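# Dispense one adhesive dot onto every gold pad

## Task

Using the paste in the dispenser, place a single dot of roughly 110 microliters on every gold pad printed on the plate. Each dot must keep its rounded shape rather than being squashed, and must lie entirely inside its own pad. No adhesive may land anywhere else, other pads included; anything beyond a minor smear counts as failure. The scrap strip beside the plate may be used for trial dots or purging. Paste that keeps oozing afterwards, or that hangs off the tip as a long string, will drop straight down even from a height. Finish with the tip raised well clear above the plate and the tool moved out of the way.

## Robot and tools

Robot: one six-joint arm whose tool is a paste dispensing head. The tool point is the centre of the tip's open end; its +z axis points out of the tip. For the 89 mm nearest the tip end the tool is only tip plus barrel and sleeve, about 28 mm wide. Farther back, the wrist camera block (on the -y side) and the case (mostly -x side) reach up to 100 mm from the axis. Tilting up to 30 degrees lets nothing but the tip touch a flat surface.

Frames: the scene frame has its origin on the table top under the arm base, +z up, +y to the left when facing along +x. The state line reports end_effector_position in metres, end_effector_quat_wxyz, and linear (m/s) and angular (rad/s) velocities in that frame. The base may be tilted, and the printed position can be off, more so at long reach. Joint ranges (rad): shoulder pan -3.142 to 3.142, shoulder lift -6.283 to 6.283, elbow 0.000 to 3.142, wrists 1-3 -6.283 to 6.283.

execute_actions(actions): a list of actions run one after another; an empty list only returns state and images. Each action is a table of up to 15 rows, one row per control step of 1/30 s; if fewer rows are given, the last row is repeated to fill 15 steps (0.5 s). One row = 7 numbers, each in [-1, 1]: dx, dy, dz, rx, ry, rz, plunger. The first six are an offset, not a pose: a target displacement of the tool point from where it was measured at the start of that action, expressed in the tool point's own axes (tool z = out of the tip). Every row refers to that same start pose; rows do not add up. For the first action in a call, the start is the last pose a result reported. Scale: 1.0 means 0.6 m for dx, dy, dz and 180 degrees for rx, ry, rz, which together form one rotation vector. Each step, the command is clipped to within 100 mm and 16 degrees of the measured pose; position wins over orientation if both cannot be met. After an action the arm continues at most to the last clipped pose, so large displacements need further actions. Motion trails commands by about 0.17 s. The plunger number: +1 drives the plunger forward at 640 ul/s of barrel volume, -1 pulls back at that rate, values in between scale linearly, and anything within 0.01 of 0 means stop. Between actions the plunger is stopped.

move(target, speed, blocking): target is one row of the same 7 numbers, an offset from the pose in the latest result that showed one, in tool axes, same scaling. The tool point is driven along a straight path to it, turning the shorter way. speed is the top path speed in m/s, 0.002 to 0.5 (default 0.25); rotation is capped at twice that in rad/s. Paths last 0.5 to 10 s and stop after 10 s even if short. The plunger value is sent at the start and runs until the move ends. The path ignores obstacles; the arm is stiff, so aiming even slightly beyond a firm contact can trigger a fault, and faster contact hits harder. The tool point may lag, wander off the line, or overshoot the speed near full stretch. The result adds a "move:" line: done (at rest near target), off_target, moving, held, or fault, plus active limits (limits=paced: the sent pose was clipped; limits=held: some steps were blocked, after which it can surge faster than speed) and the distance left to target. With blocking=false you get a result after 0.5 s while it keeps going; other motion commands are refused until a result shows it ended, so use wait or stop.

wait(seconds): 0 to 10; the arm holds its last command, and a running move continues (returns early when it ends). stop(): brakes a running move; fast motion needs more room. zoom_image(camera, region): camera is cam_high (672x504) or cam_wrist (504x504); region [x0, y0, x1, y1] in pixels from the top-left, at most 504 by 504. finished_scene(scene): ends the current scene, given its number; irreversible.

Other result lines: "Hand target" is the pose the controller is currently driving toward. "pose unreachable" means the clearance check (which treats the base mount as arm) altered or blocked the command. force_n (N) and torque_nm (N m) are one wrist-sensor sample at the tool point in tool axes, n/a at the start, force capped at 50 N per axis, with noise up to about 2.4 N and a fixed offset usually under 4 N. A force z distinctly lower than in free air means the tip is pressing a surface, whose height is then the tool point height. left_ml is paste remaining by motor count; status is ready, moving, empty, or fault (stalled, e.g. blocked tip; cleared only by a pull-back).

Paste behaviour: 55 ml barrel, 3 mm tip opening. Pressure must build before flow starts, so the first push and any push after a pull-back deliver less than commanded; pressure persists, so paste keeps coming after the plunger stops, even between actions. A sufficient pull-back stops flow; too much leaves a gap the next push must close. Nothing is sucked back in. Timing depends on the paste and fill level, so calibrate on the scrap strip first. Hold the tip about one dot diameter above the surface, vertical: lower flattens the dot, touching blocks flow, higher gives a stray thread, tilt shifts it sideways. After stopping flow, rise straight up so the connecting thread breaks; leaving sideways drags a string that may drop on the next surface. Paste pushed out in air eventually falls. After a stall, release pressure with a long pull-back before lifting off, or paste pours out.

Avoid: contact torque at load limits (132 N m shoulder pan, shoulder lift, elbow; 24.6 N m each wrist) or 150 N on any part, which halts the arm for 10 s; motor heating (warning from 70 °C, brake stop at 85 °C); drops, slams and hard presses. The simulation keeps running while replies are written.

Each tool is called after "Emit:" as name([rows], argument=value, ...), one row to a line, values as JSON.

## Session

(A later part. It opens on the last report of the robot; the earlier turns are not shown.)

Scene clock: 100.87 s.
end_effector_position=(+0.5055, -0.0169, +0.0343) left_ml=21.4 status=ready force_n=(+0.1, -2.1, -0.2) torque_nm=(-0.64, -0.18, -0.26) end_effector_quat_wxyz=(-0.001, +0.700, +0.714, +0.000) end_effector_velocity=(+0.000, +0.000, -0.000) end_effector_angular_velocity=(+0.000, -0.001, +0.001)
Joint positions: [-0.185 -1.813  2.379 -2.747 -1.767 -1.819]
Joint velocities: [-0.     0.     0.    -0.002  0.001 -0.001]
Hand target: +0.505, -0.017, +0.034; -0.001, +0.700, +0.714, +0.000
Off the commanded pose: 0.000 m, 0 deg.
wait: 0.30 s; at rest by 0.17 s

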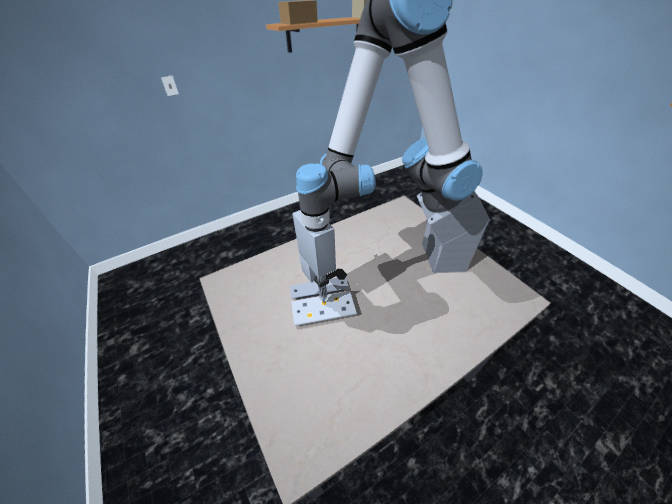

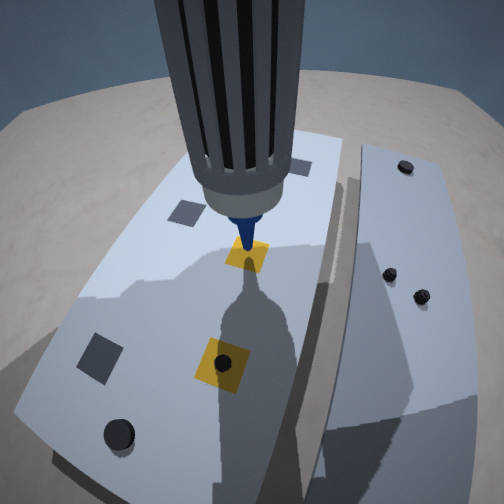

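Aligned as on the first pad. Dispense, let settle, lift.

Emit:
execute_actions([
  [[0,0,0,0,0,0,0.344]],
])

Emit:
wait(seconds=5)

Emit:
zoom_image(camera="cam_wrist", region=[200, 200, 300, 300])

Emit:
move(target=[0, 0, -0.065, 0, 0, 0, 0], speed=0.12)

Emit:
zoom_image(camera="cam_wrist", region=[150, 150, 350, 350])

Scene clock: 102.70 s.
end_effector_position=(+0.5055, -0.0169, +0.0343) left_ml=21.3 status=moving force_n=(-2.1, -0.7, +1.0) torque_nm=(-0.06, +0.62, -0.22) end_effector_quat_wxyz=(-0.001, +0.700, +0.714, +0.000) end_effector_velocity=(-0.000, -0.000, +0.000) end_effector_angular_velocity=(-0.001, +0.000, +0.001)
Joint positions: [-0.185 -1.813  2.379 -2.747 -1.767 -1.819]
Joint velocities: [-0.    -0.    -0.     0.001 -0.001 -0.001]
Hand target: +0.505, -0.017, +0.034; -0.001, +0.700, +0.714, +0.000
Off the commanded pose: 0.000 m, 0 deg.

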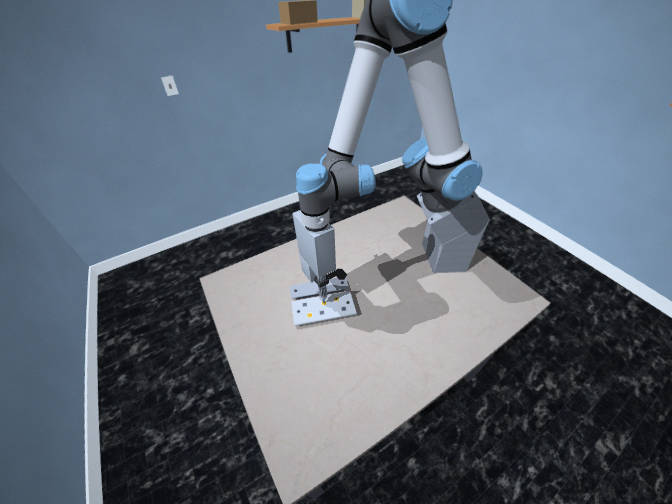

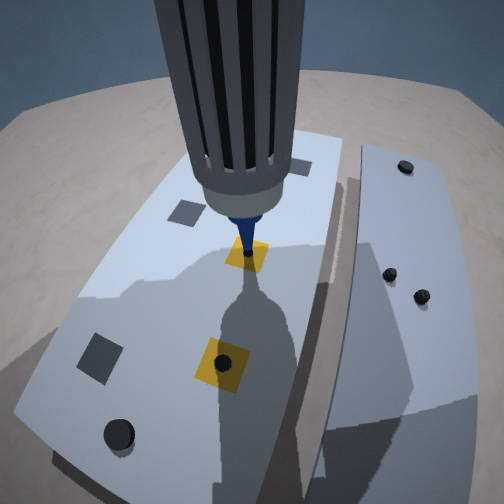

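Scene clock: 107.70 s.
end_effector_position=(+0.5055, -0.0169, +0.0343) left_ml=21.3 status=ready force_n=(-1.6, -2.9, +0.2) torque_nm=(-0.93, +0.47, -0.23) end_effector_quat_wxyz=(-0.001, +0.700, +0.714, +0.000) end_effector_velocity=(-0.001, +0.001, -0.000) end_effector_angular_velocity=(+0.001, +0.003, -0.000)
Joint positions: [-0.185 -1.813  2.379 -2.747 -1.767 -1.819]
Joint velocities: [-0.     0.     0.     0.002  0.001  0.001]
Hand target: +0.505, -0.017, +0.034; -0.001, +0.700, +0.714, +0.000
Off the commanded pose: 0.000 m, 0 deg.
wait: 5.00 s; at rest by 0.20 s

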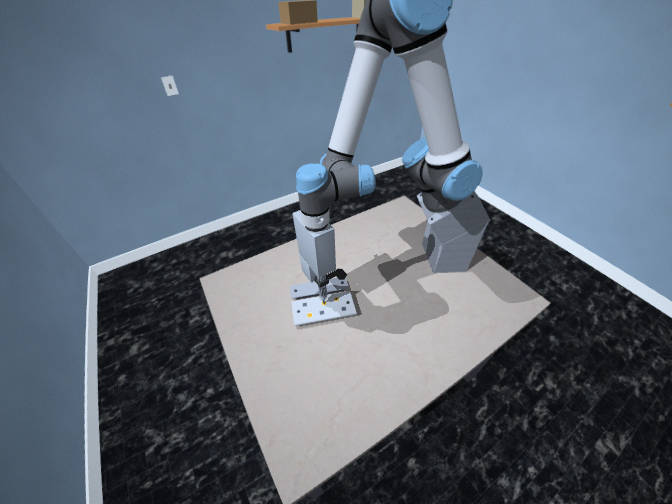

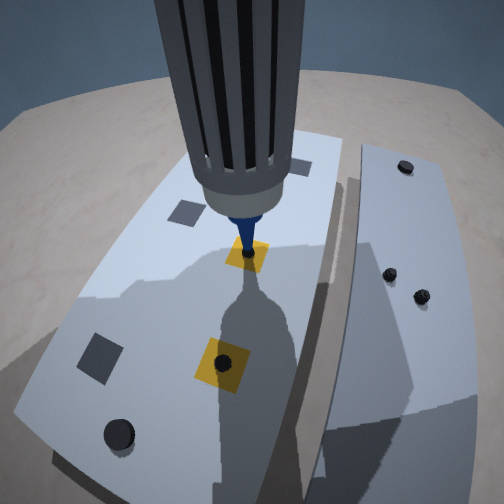

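Region (200, 200, 300, 300) of cam_wrist's 504x504 image, scaled by 5.040, with more detail than that image has.

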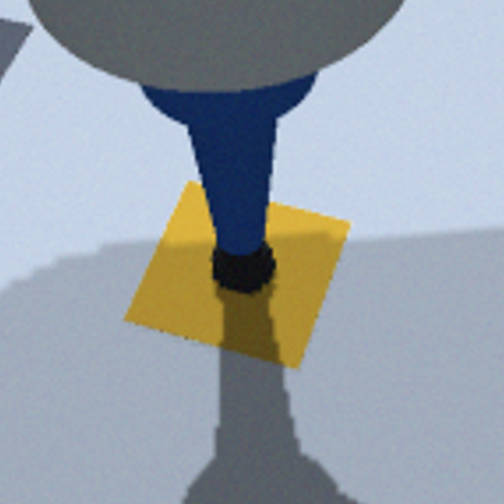

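Scene clock: 108.67 s.
end_effector_position=(+0.5056, -0.0170, +0.0731) left_ml=21.3 status=ready force_n=(+0.1, -0.9, +0.6) torque_nm=(-0.17, -0.16, -0.20) end_effector_quat_wxyz=(-0.001, +0.700, +0.714, +0.000) end_effector_velocity=(+0.001, +0.000, +0.003) end_effector_angular_velocity=(+0.001, -0.000, +0.001)
Joint positions: [-0.159 -1.918  2.355 -2.613 -1.782 -1.798]
Joint velocities: [ 0.002 -0.006 -0.004  0.01  -0.     0.   ]
Hand target: +0.506, -0.017, +0.073; -0.001, +0.700, +0.714, +0.000
Off the commanded pose: 0.000 m, 0 deg.
move: done

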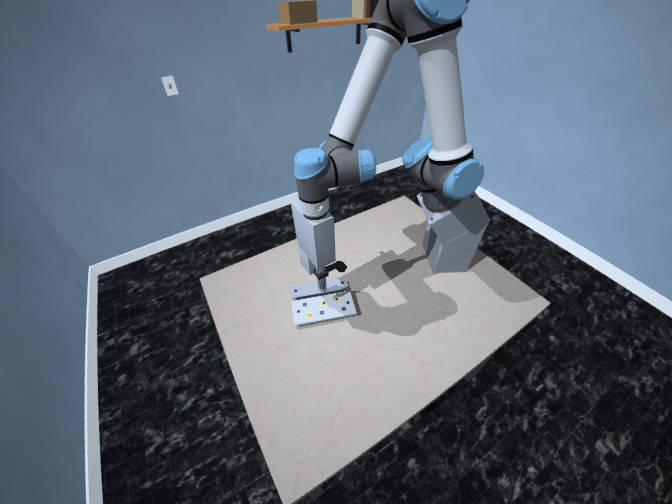

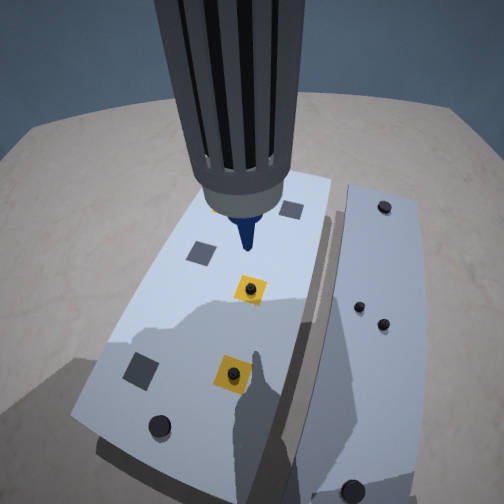

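Region (150, 150, 350, 350) of cam_wrist's 504x504 image, scaled by 2.520, with more detail than that image has.

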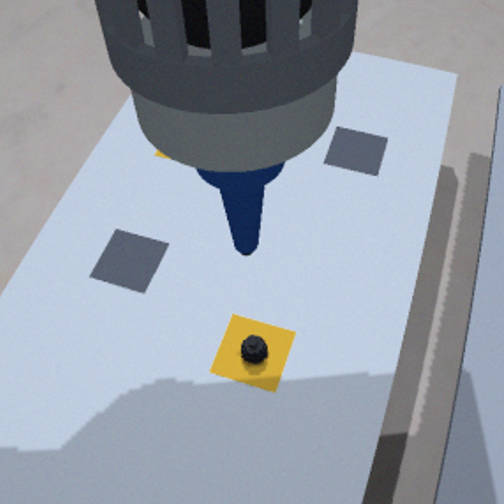

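Emit:
move(target=[0.0265, 0.110, 0.041, 0, 0, 0, 0], speed=0.15)

Emit:
zoom_image(camera="cam_wrist", region=[200, 220, 300, 320])

Scene clock: 112.00 s.
end_effector_position=(+0.5710, +0.0002, +0.0483) left_ml=21.3 status=ready force_n=(-1.4, -2.3, -0.2) torque_nm=(-0.72, +0.38, -0.16) end_effector_quat_wxyz=(-0.001, +0.700, +0.714, +0.000) end_effector_velocity=(+0.002, +0.000, -0.001) end_effector_angular_velocity=(-0.001, +0.001, -0.000)
Joint positions: [-0.093 -1.722  2.187 -2.629 -1.819 -1.741]
Joint velocities: [ 0.002  0.007 -0.007  0.001 -0.002  0.002]
Hand target: +0.571, +0.000, +0.048; -0.001, +0.700, +0.714, +0.000
Off the commanded pose: 0.000 m, 0 deg.
move: done

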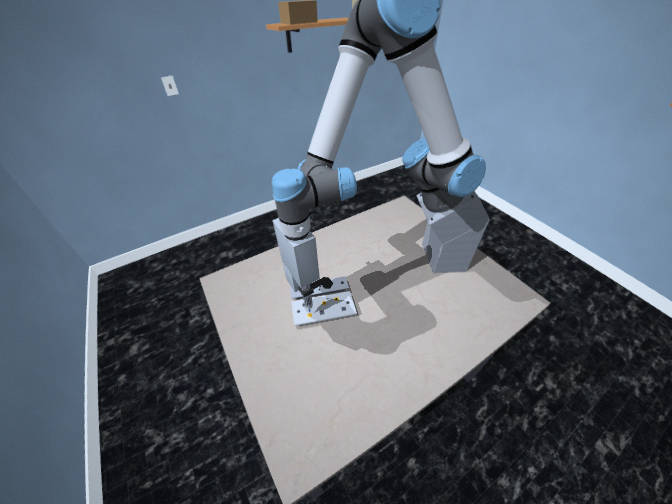

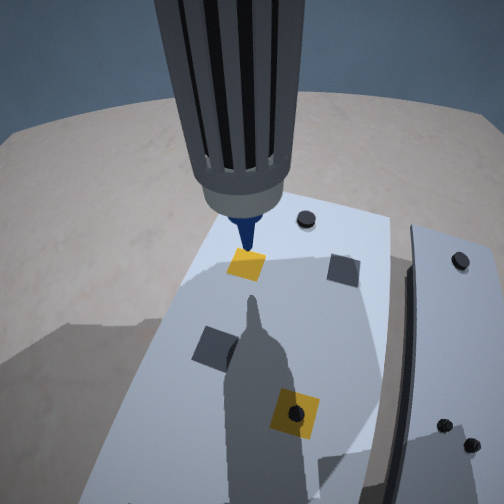

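Region (200, 220, 300, 320) of cam_wrist's 504x504 image, scaled by 5.040, with more detail than that image has.

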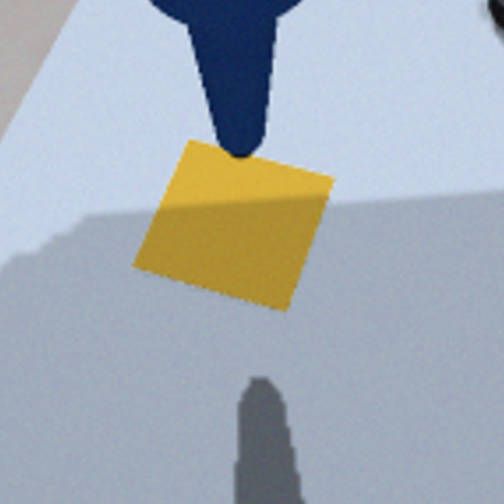

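Emit:
move(target=[0.0017, 0.0048, 0.0233, 0, 0, 0, 0], speed=0.05)

Emit:
wait(seconds=0.3)

Emit:
zoom_image(camera="cam_wrist", region=[200, 200, 300, 300])

Scene clock: 114.87 s.
end_effector_position=(+0.5737, +0.0013, +0.0346) left_ml=21.3 status=ready force_n=(-1.2, -2.2, +0.2) torque_nm=(-0.66, +0.34, -0.19) end_effector_quat_wxyz=(-0.001, +0.700, +0.714, +0.000) end_effector_velocity=(+0.001, +0.001, -0.002) end_effector_angular_velocity=(+0.001, -0.001, -0.001)
Joint positions: [-0.098 -1.685  2.185 -2.665 -1.816 -1.745]
Joint velocities: [-0.001  0.006 -0.001 -0.006  0.002 -0.   ]
Hand target: +0.574, +0.001, +0.034; -0.001, +0.700, +0.714, +0.000
Off the commanded pose: 0.000 m, 0 deg.
move: done

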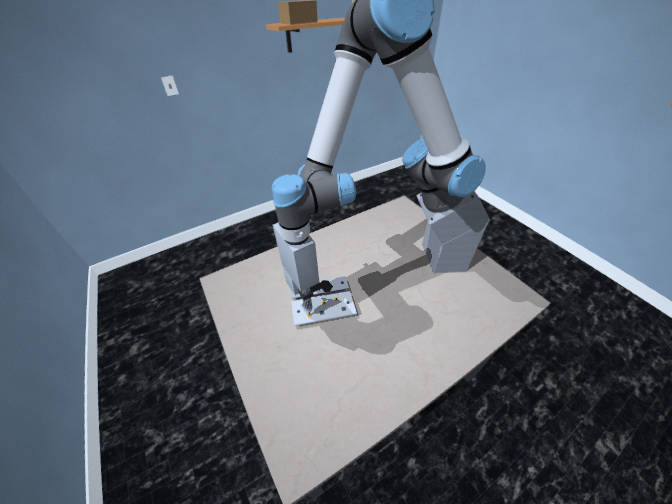

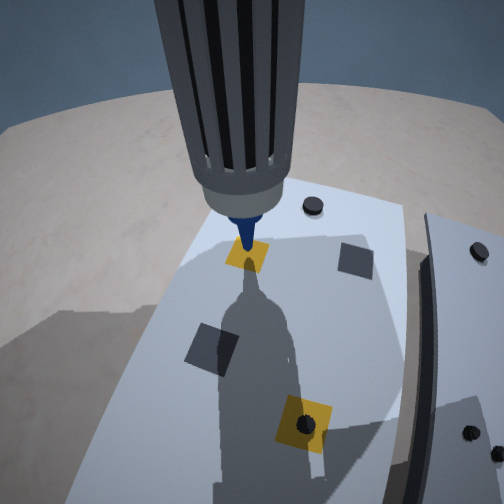

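Scene clock: 115.17 s.
end_effector_position=(+0.5738, +0.0013, +0.0344) left_ml=21.3 status=ready force_n=(-0.9, -1.5, -0.5) torque_nm=(-0.34, +0.31, -0.19) end_effector_quat_wxyz=(-0.001, +0.700, +0.714, +0.000) end_effector_velocity=(-0.000, +0.000, -0.000) end_effector_angular_velocity=(+0.001, +0.000, +0.001)
Joint positions: [-0.098 -1.684  2.185 -2.665 -1.816 -1.746]
Joint velocities: [-0.     0.001  0.    -0.     0.    -0.001]
Hand target: +0.574, +0.001, +0.034; -0.001, +0.700, +0.714, +0.000
Off the commanded pose: 0.000 m, 0 deg.
wait: 0.30 s; at rest by 0.17 s

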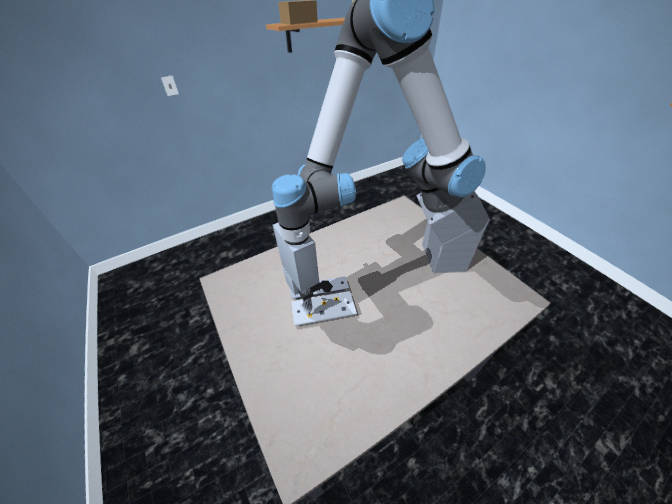

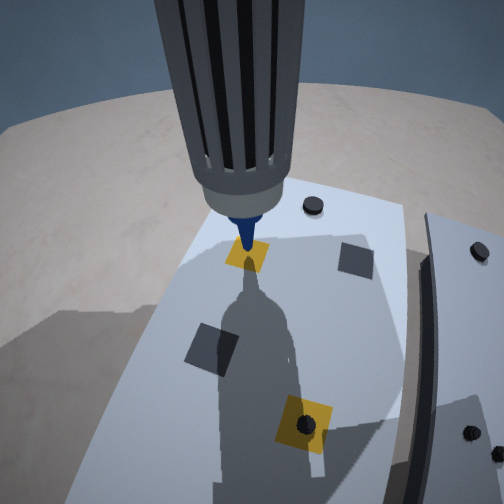

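Region (200, 200, 300, 300) of cam_wrist's 504x504 image, scaled by 5.040, with more detail than that image has.

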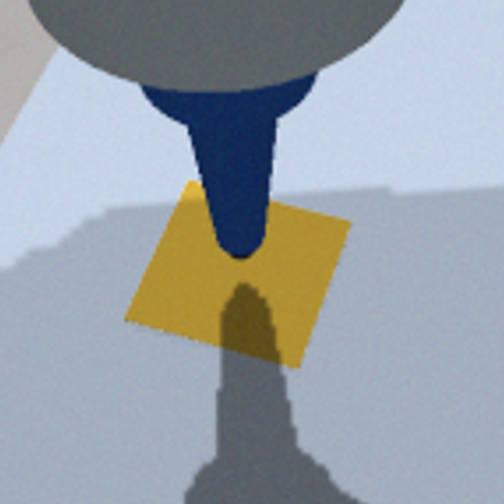

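Emit:
execute_actions([
  [[0,0,0,0,0,0,0.344]],
])

Emit:
wait(seconds=5)

Emit:
zoom_image(camera="cam_wrist", region=[200, 200, 300, 300])

Emit:
move(target=[0, 0, -0.07, 0, 0, 0, -0.05], speed=0.12)

Emit:
zoom_image(camera="cam_wrist", region=[170, 200, 370, 400])

Scene clock: 118.17 s.
end_effector_position=(+0.5738, +0.0013, +0.0343) left_ml=21.2 status=moving force_n=(+0.4, -2.1, -0.2) torque_nm=(-0.68, -0.29, -0.27) end_effector_quat_wxyz=(-0.001, +0.700, +0.714, +0.000) end_effector_velocity=(+0.001, -0.001, +0.000) end_effector_angular_velocity=(-0.001, -0.000, -0.000)
Joint positions: [-0.098 -1.684  2.185 -2.665 -1.816 -1.746]
Joint velocities: [-0.     0.    -0.001  0.    -0.001 -0.   ]
Hand target: +0.574, +0.001, +0.034; -0.001, +0.700, +0.714, +0.000
Off the commanded pose: 0.000 m, 0 deg.

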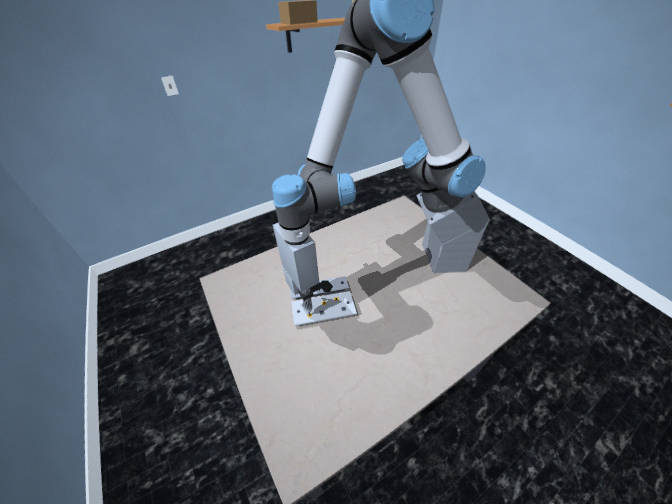

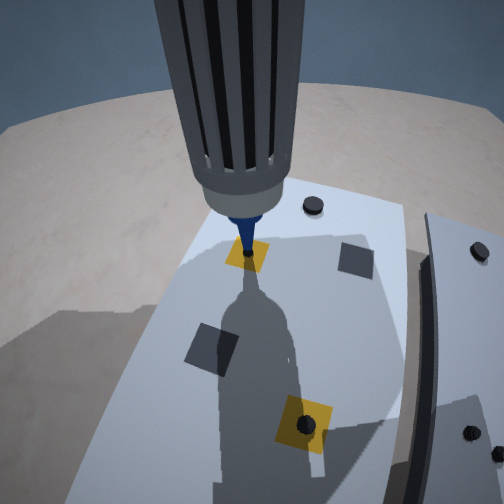

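Scene clock: 123.17 s.
end_effector_position=(+0.5738, +0.0013, +0.0344) left_ml=21.2 status=ready force_n=(-1.5, -1.3, -0.7) torque_nm=(-0.33, +0.51, -0.23) end_effector_quat_wxyz=(-0.001, +0.700, +0.714, +0.000) end_effector_velocity=(+0.000, -0.000, +0.000) end_effector_angular_velocity=(-0.000, -0.000, -0.001)
Joint positions: [-0.098 -1.684  2.185 -2.665 -1.816 -1.746]
Joint velocities: [ 0.     0.    -0.001 -0.    -0.     0.001]
Hand target: +0.574, +0.001, +0.034; -0.001, +0.700, +0.714, +0.000
Off the commanded pose: 0.000 m, 0 deg.
wait: 5.00 s; at rest by 0.20 s

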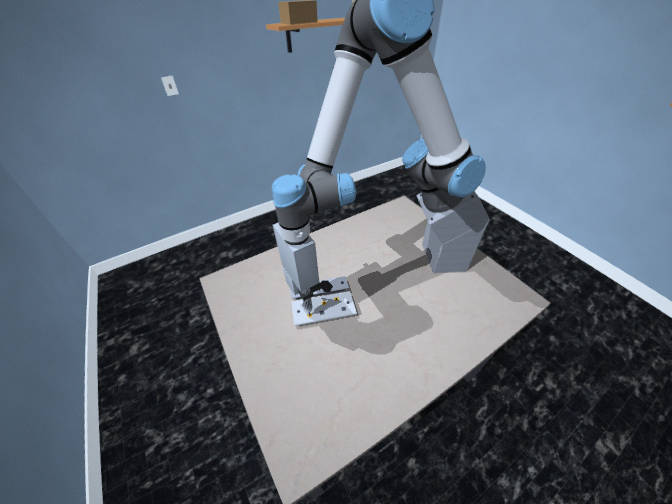

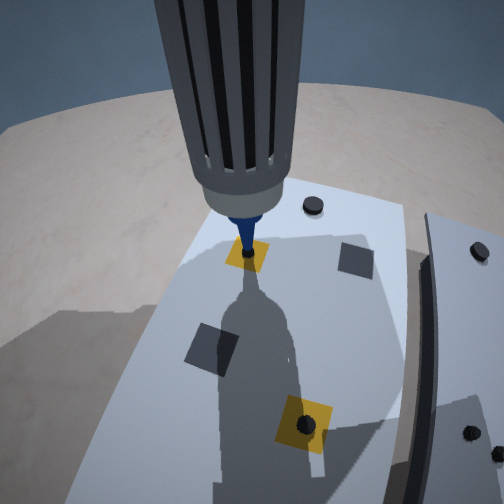

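Region (200, 200, 300, 300) of cam_wrist's 504x504 image, scaled by 5.040, with more detail than that image has.

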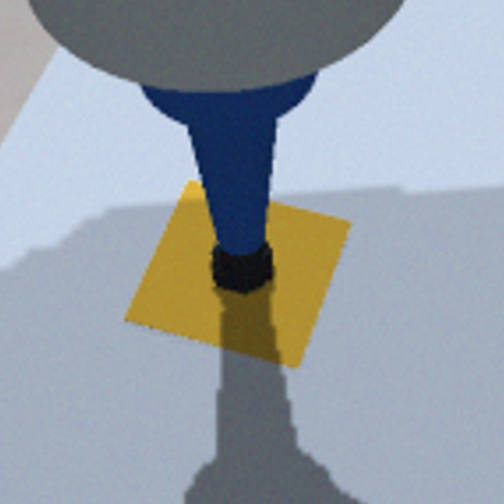

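Scene clock: 124.13 s.
end_effector_position=(+0.5739, +0.0013, +0.0761) left_ml=21.3 status=moving force_n=(+0.1, -1.1, -0.2) torque_nm=(-0.15, -0.07, -0.30) end_effector_quat_wxyz=(-0.001, +0.700, +0.714, +0.000) end_effector_velocity=(+0.000, +0.000, +0.002) end_effector_angular_velocity=(+0.001, +0.001, +0.000)
Joint positions: [-0.07  -1.775  2.162 -2.546 -1.832 -1.721]
Joint velocities: [ 0.002 -0.004 -0.003  0.008 -0.     0.002]
Hand target: +0.574, +0.001, +0.076; -0.001, +0.700, +0.714, +0.000
Off the commanded pose: 0.000 m, 0 deg.
move: done

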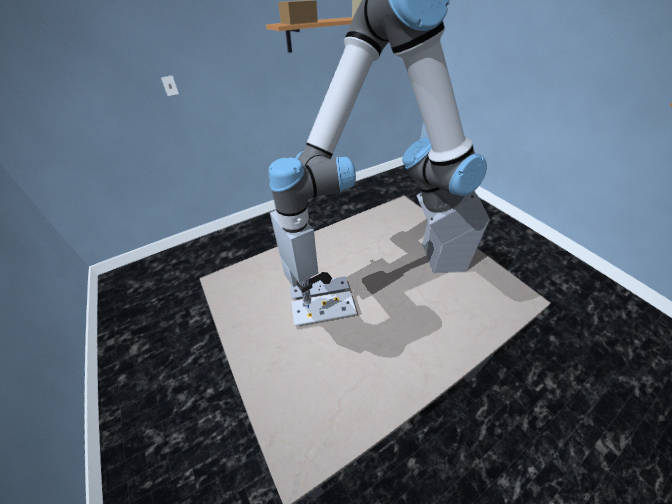

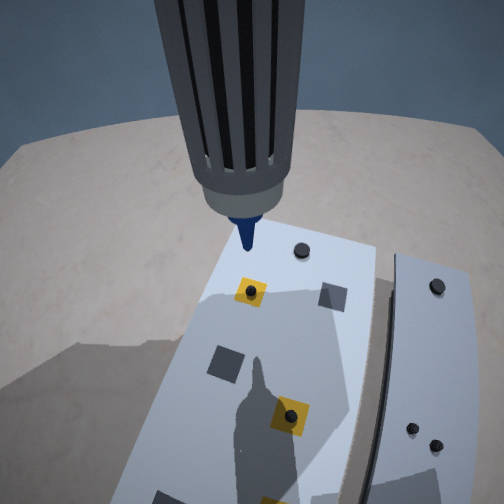

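Region (170, 200, 370, 400) of cam_wrist's 504x504 image, scaled by 2.520, with more detail than that image has.

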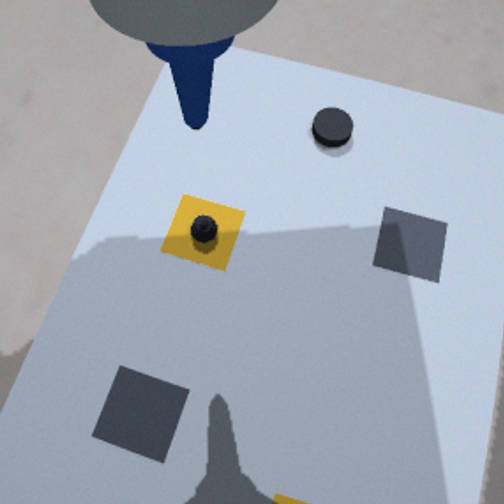

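Emit:
move(target=[-0.142, -0.151, -0.173, 0, 0, 0, 0], speed=0.25)

Scene clock: 126.53 s.
end_effector_position=(+0.4854, -0.0858, +0.1800) left_ml=21.3 status=ready force_n=(-0.7, -2.6, +0.3) torque_nm=(-0.81, +0.12, -0.21) end_effector_quat_wxyz=(-0.000, +0.700, +0.714, -0.000) end_effector_velocity=(-0.000, -0.001, +0.002) end_effector_angular_velocity=(+0.008, -0.003, +0.001)
Joint positions: [-0.384 -2.283  2.271 -2.193 -1.652 -1.983]
Joint velocities: [-0.027 -0.016 -0.001  0.015  0.025 -0.022]
Hand target: +0.485, -0.086, +0.180; -0.001, +0.700, +0.714, -0.000
Off the commanded pose: 0.000 m, 0 deg.
move: done

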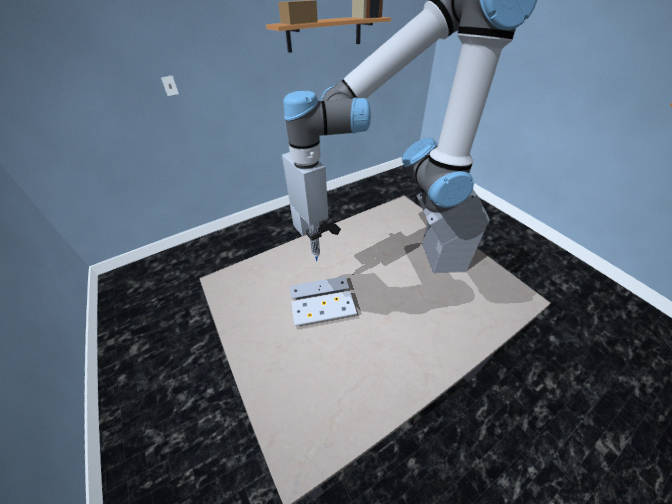

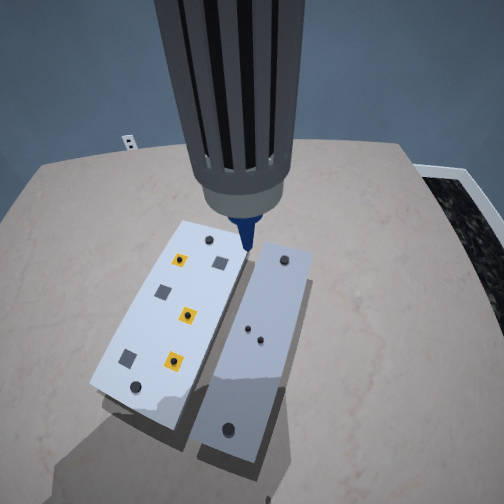

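Emit:
finished_scene(scene=1)

The scene is finished: the task was done.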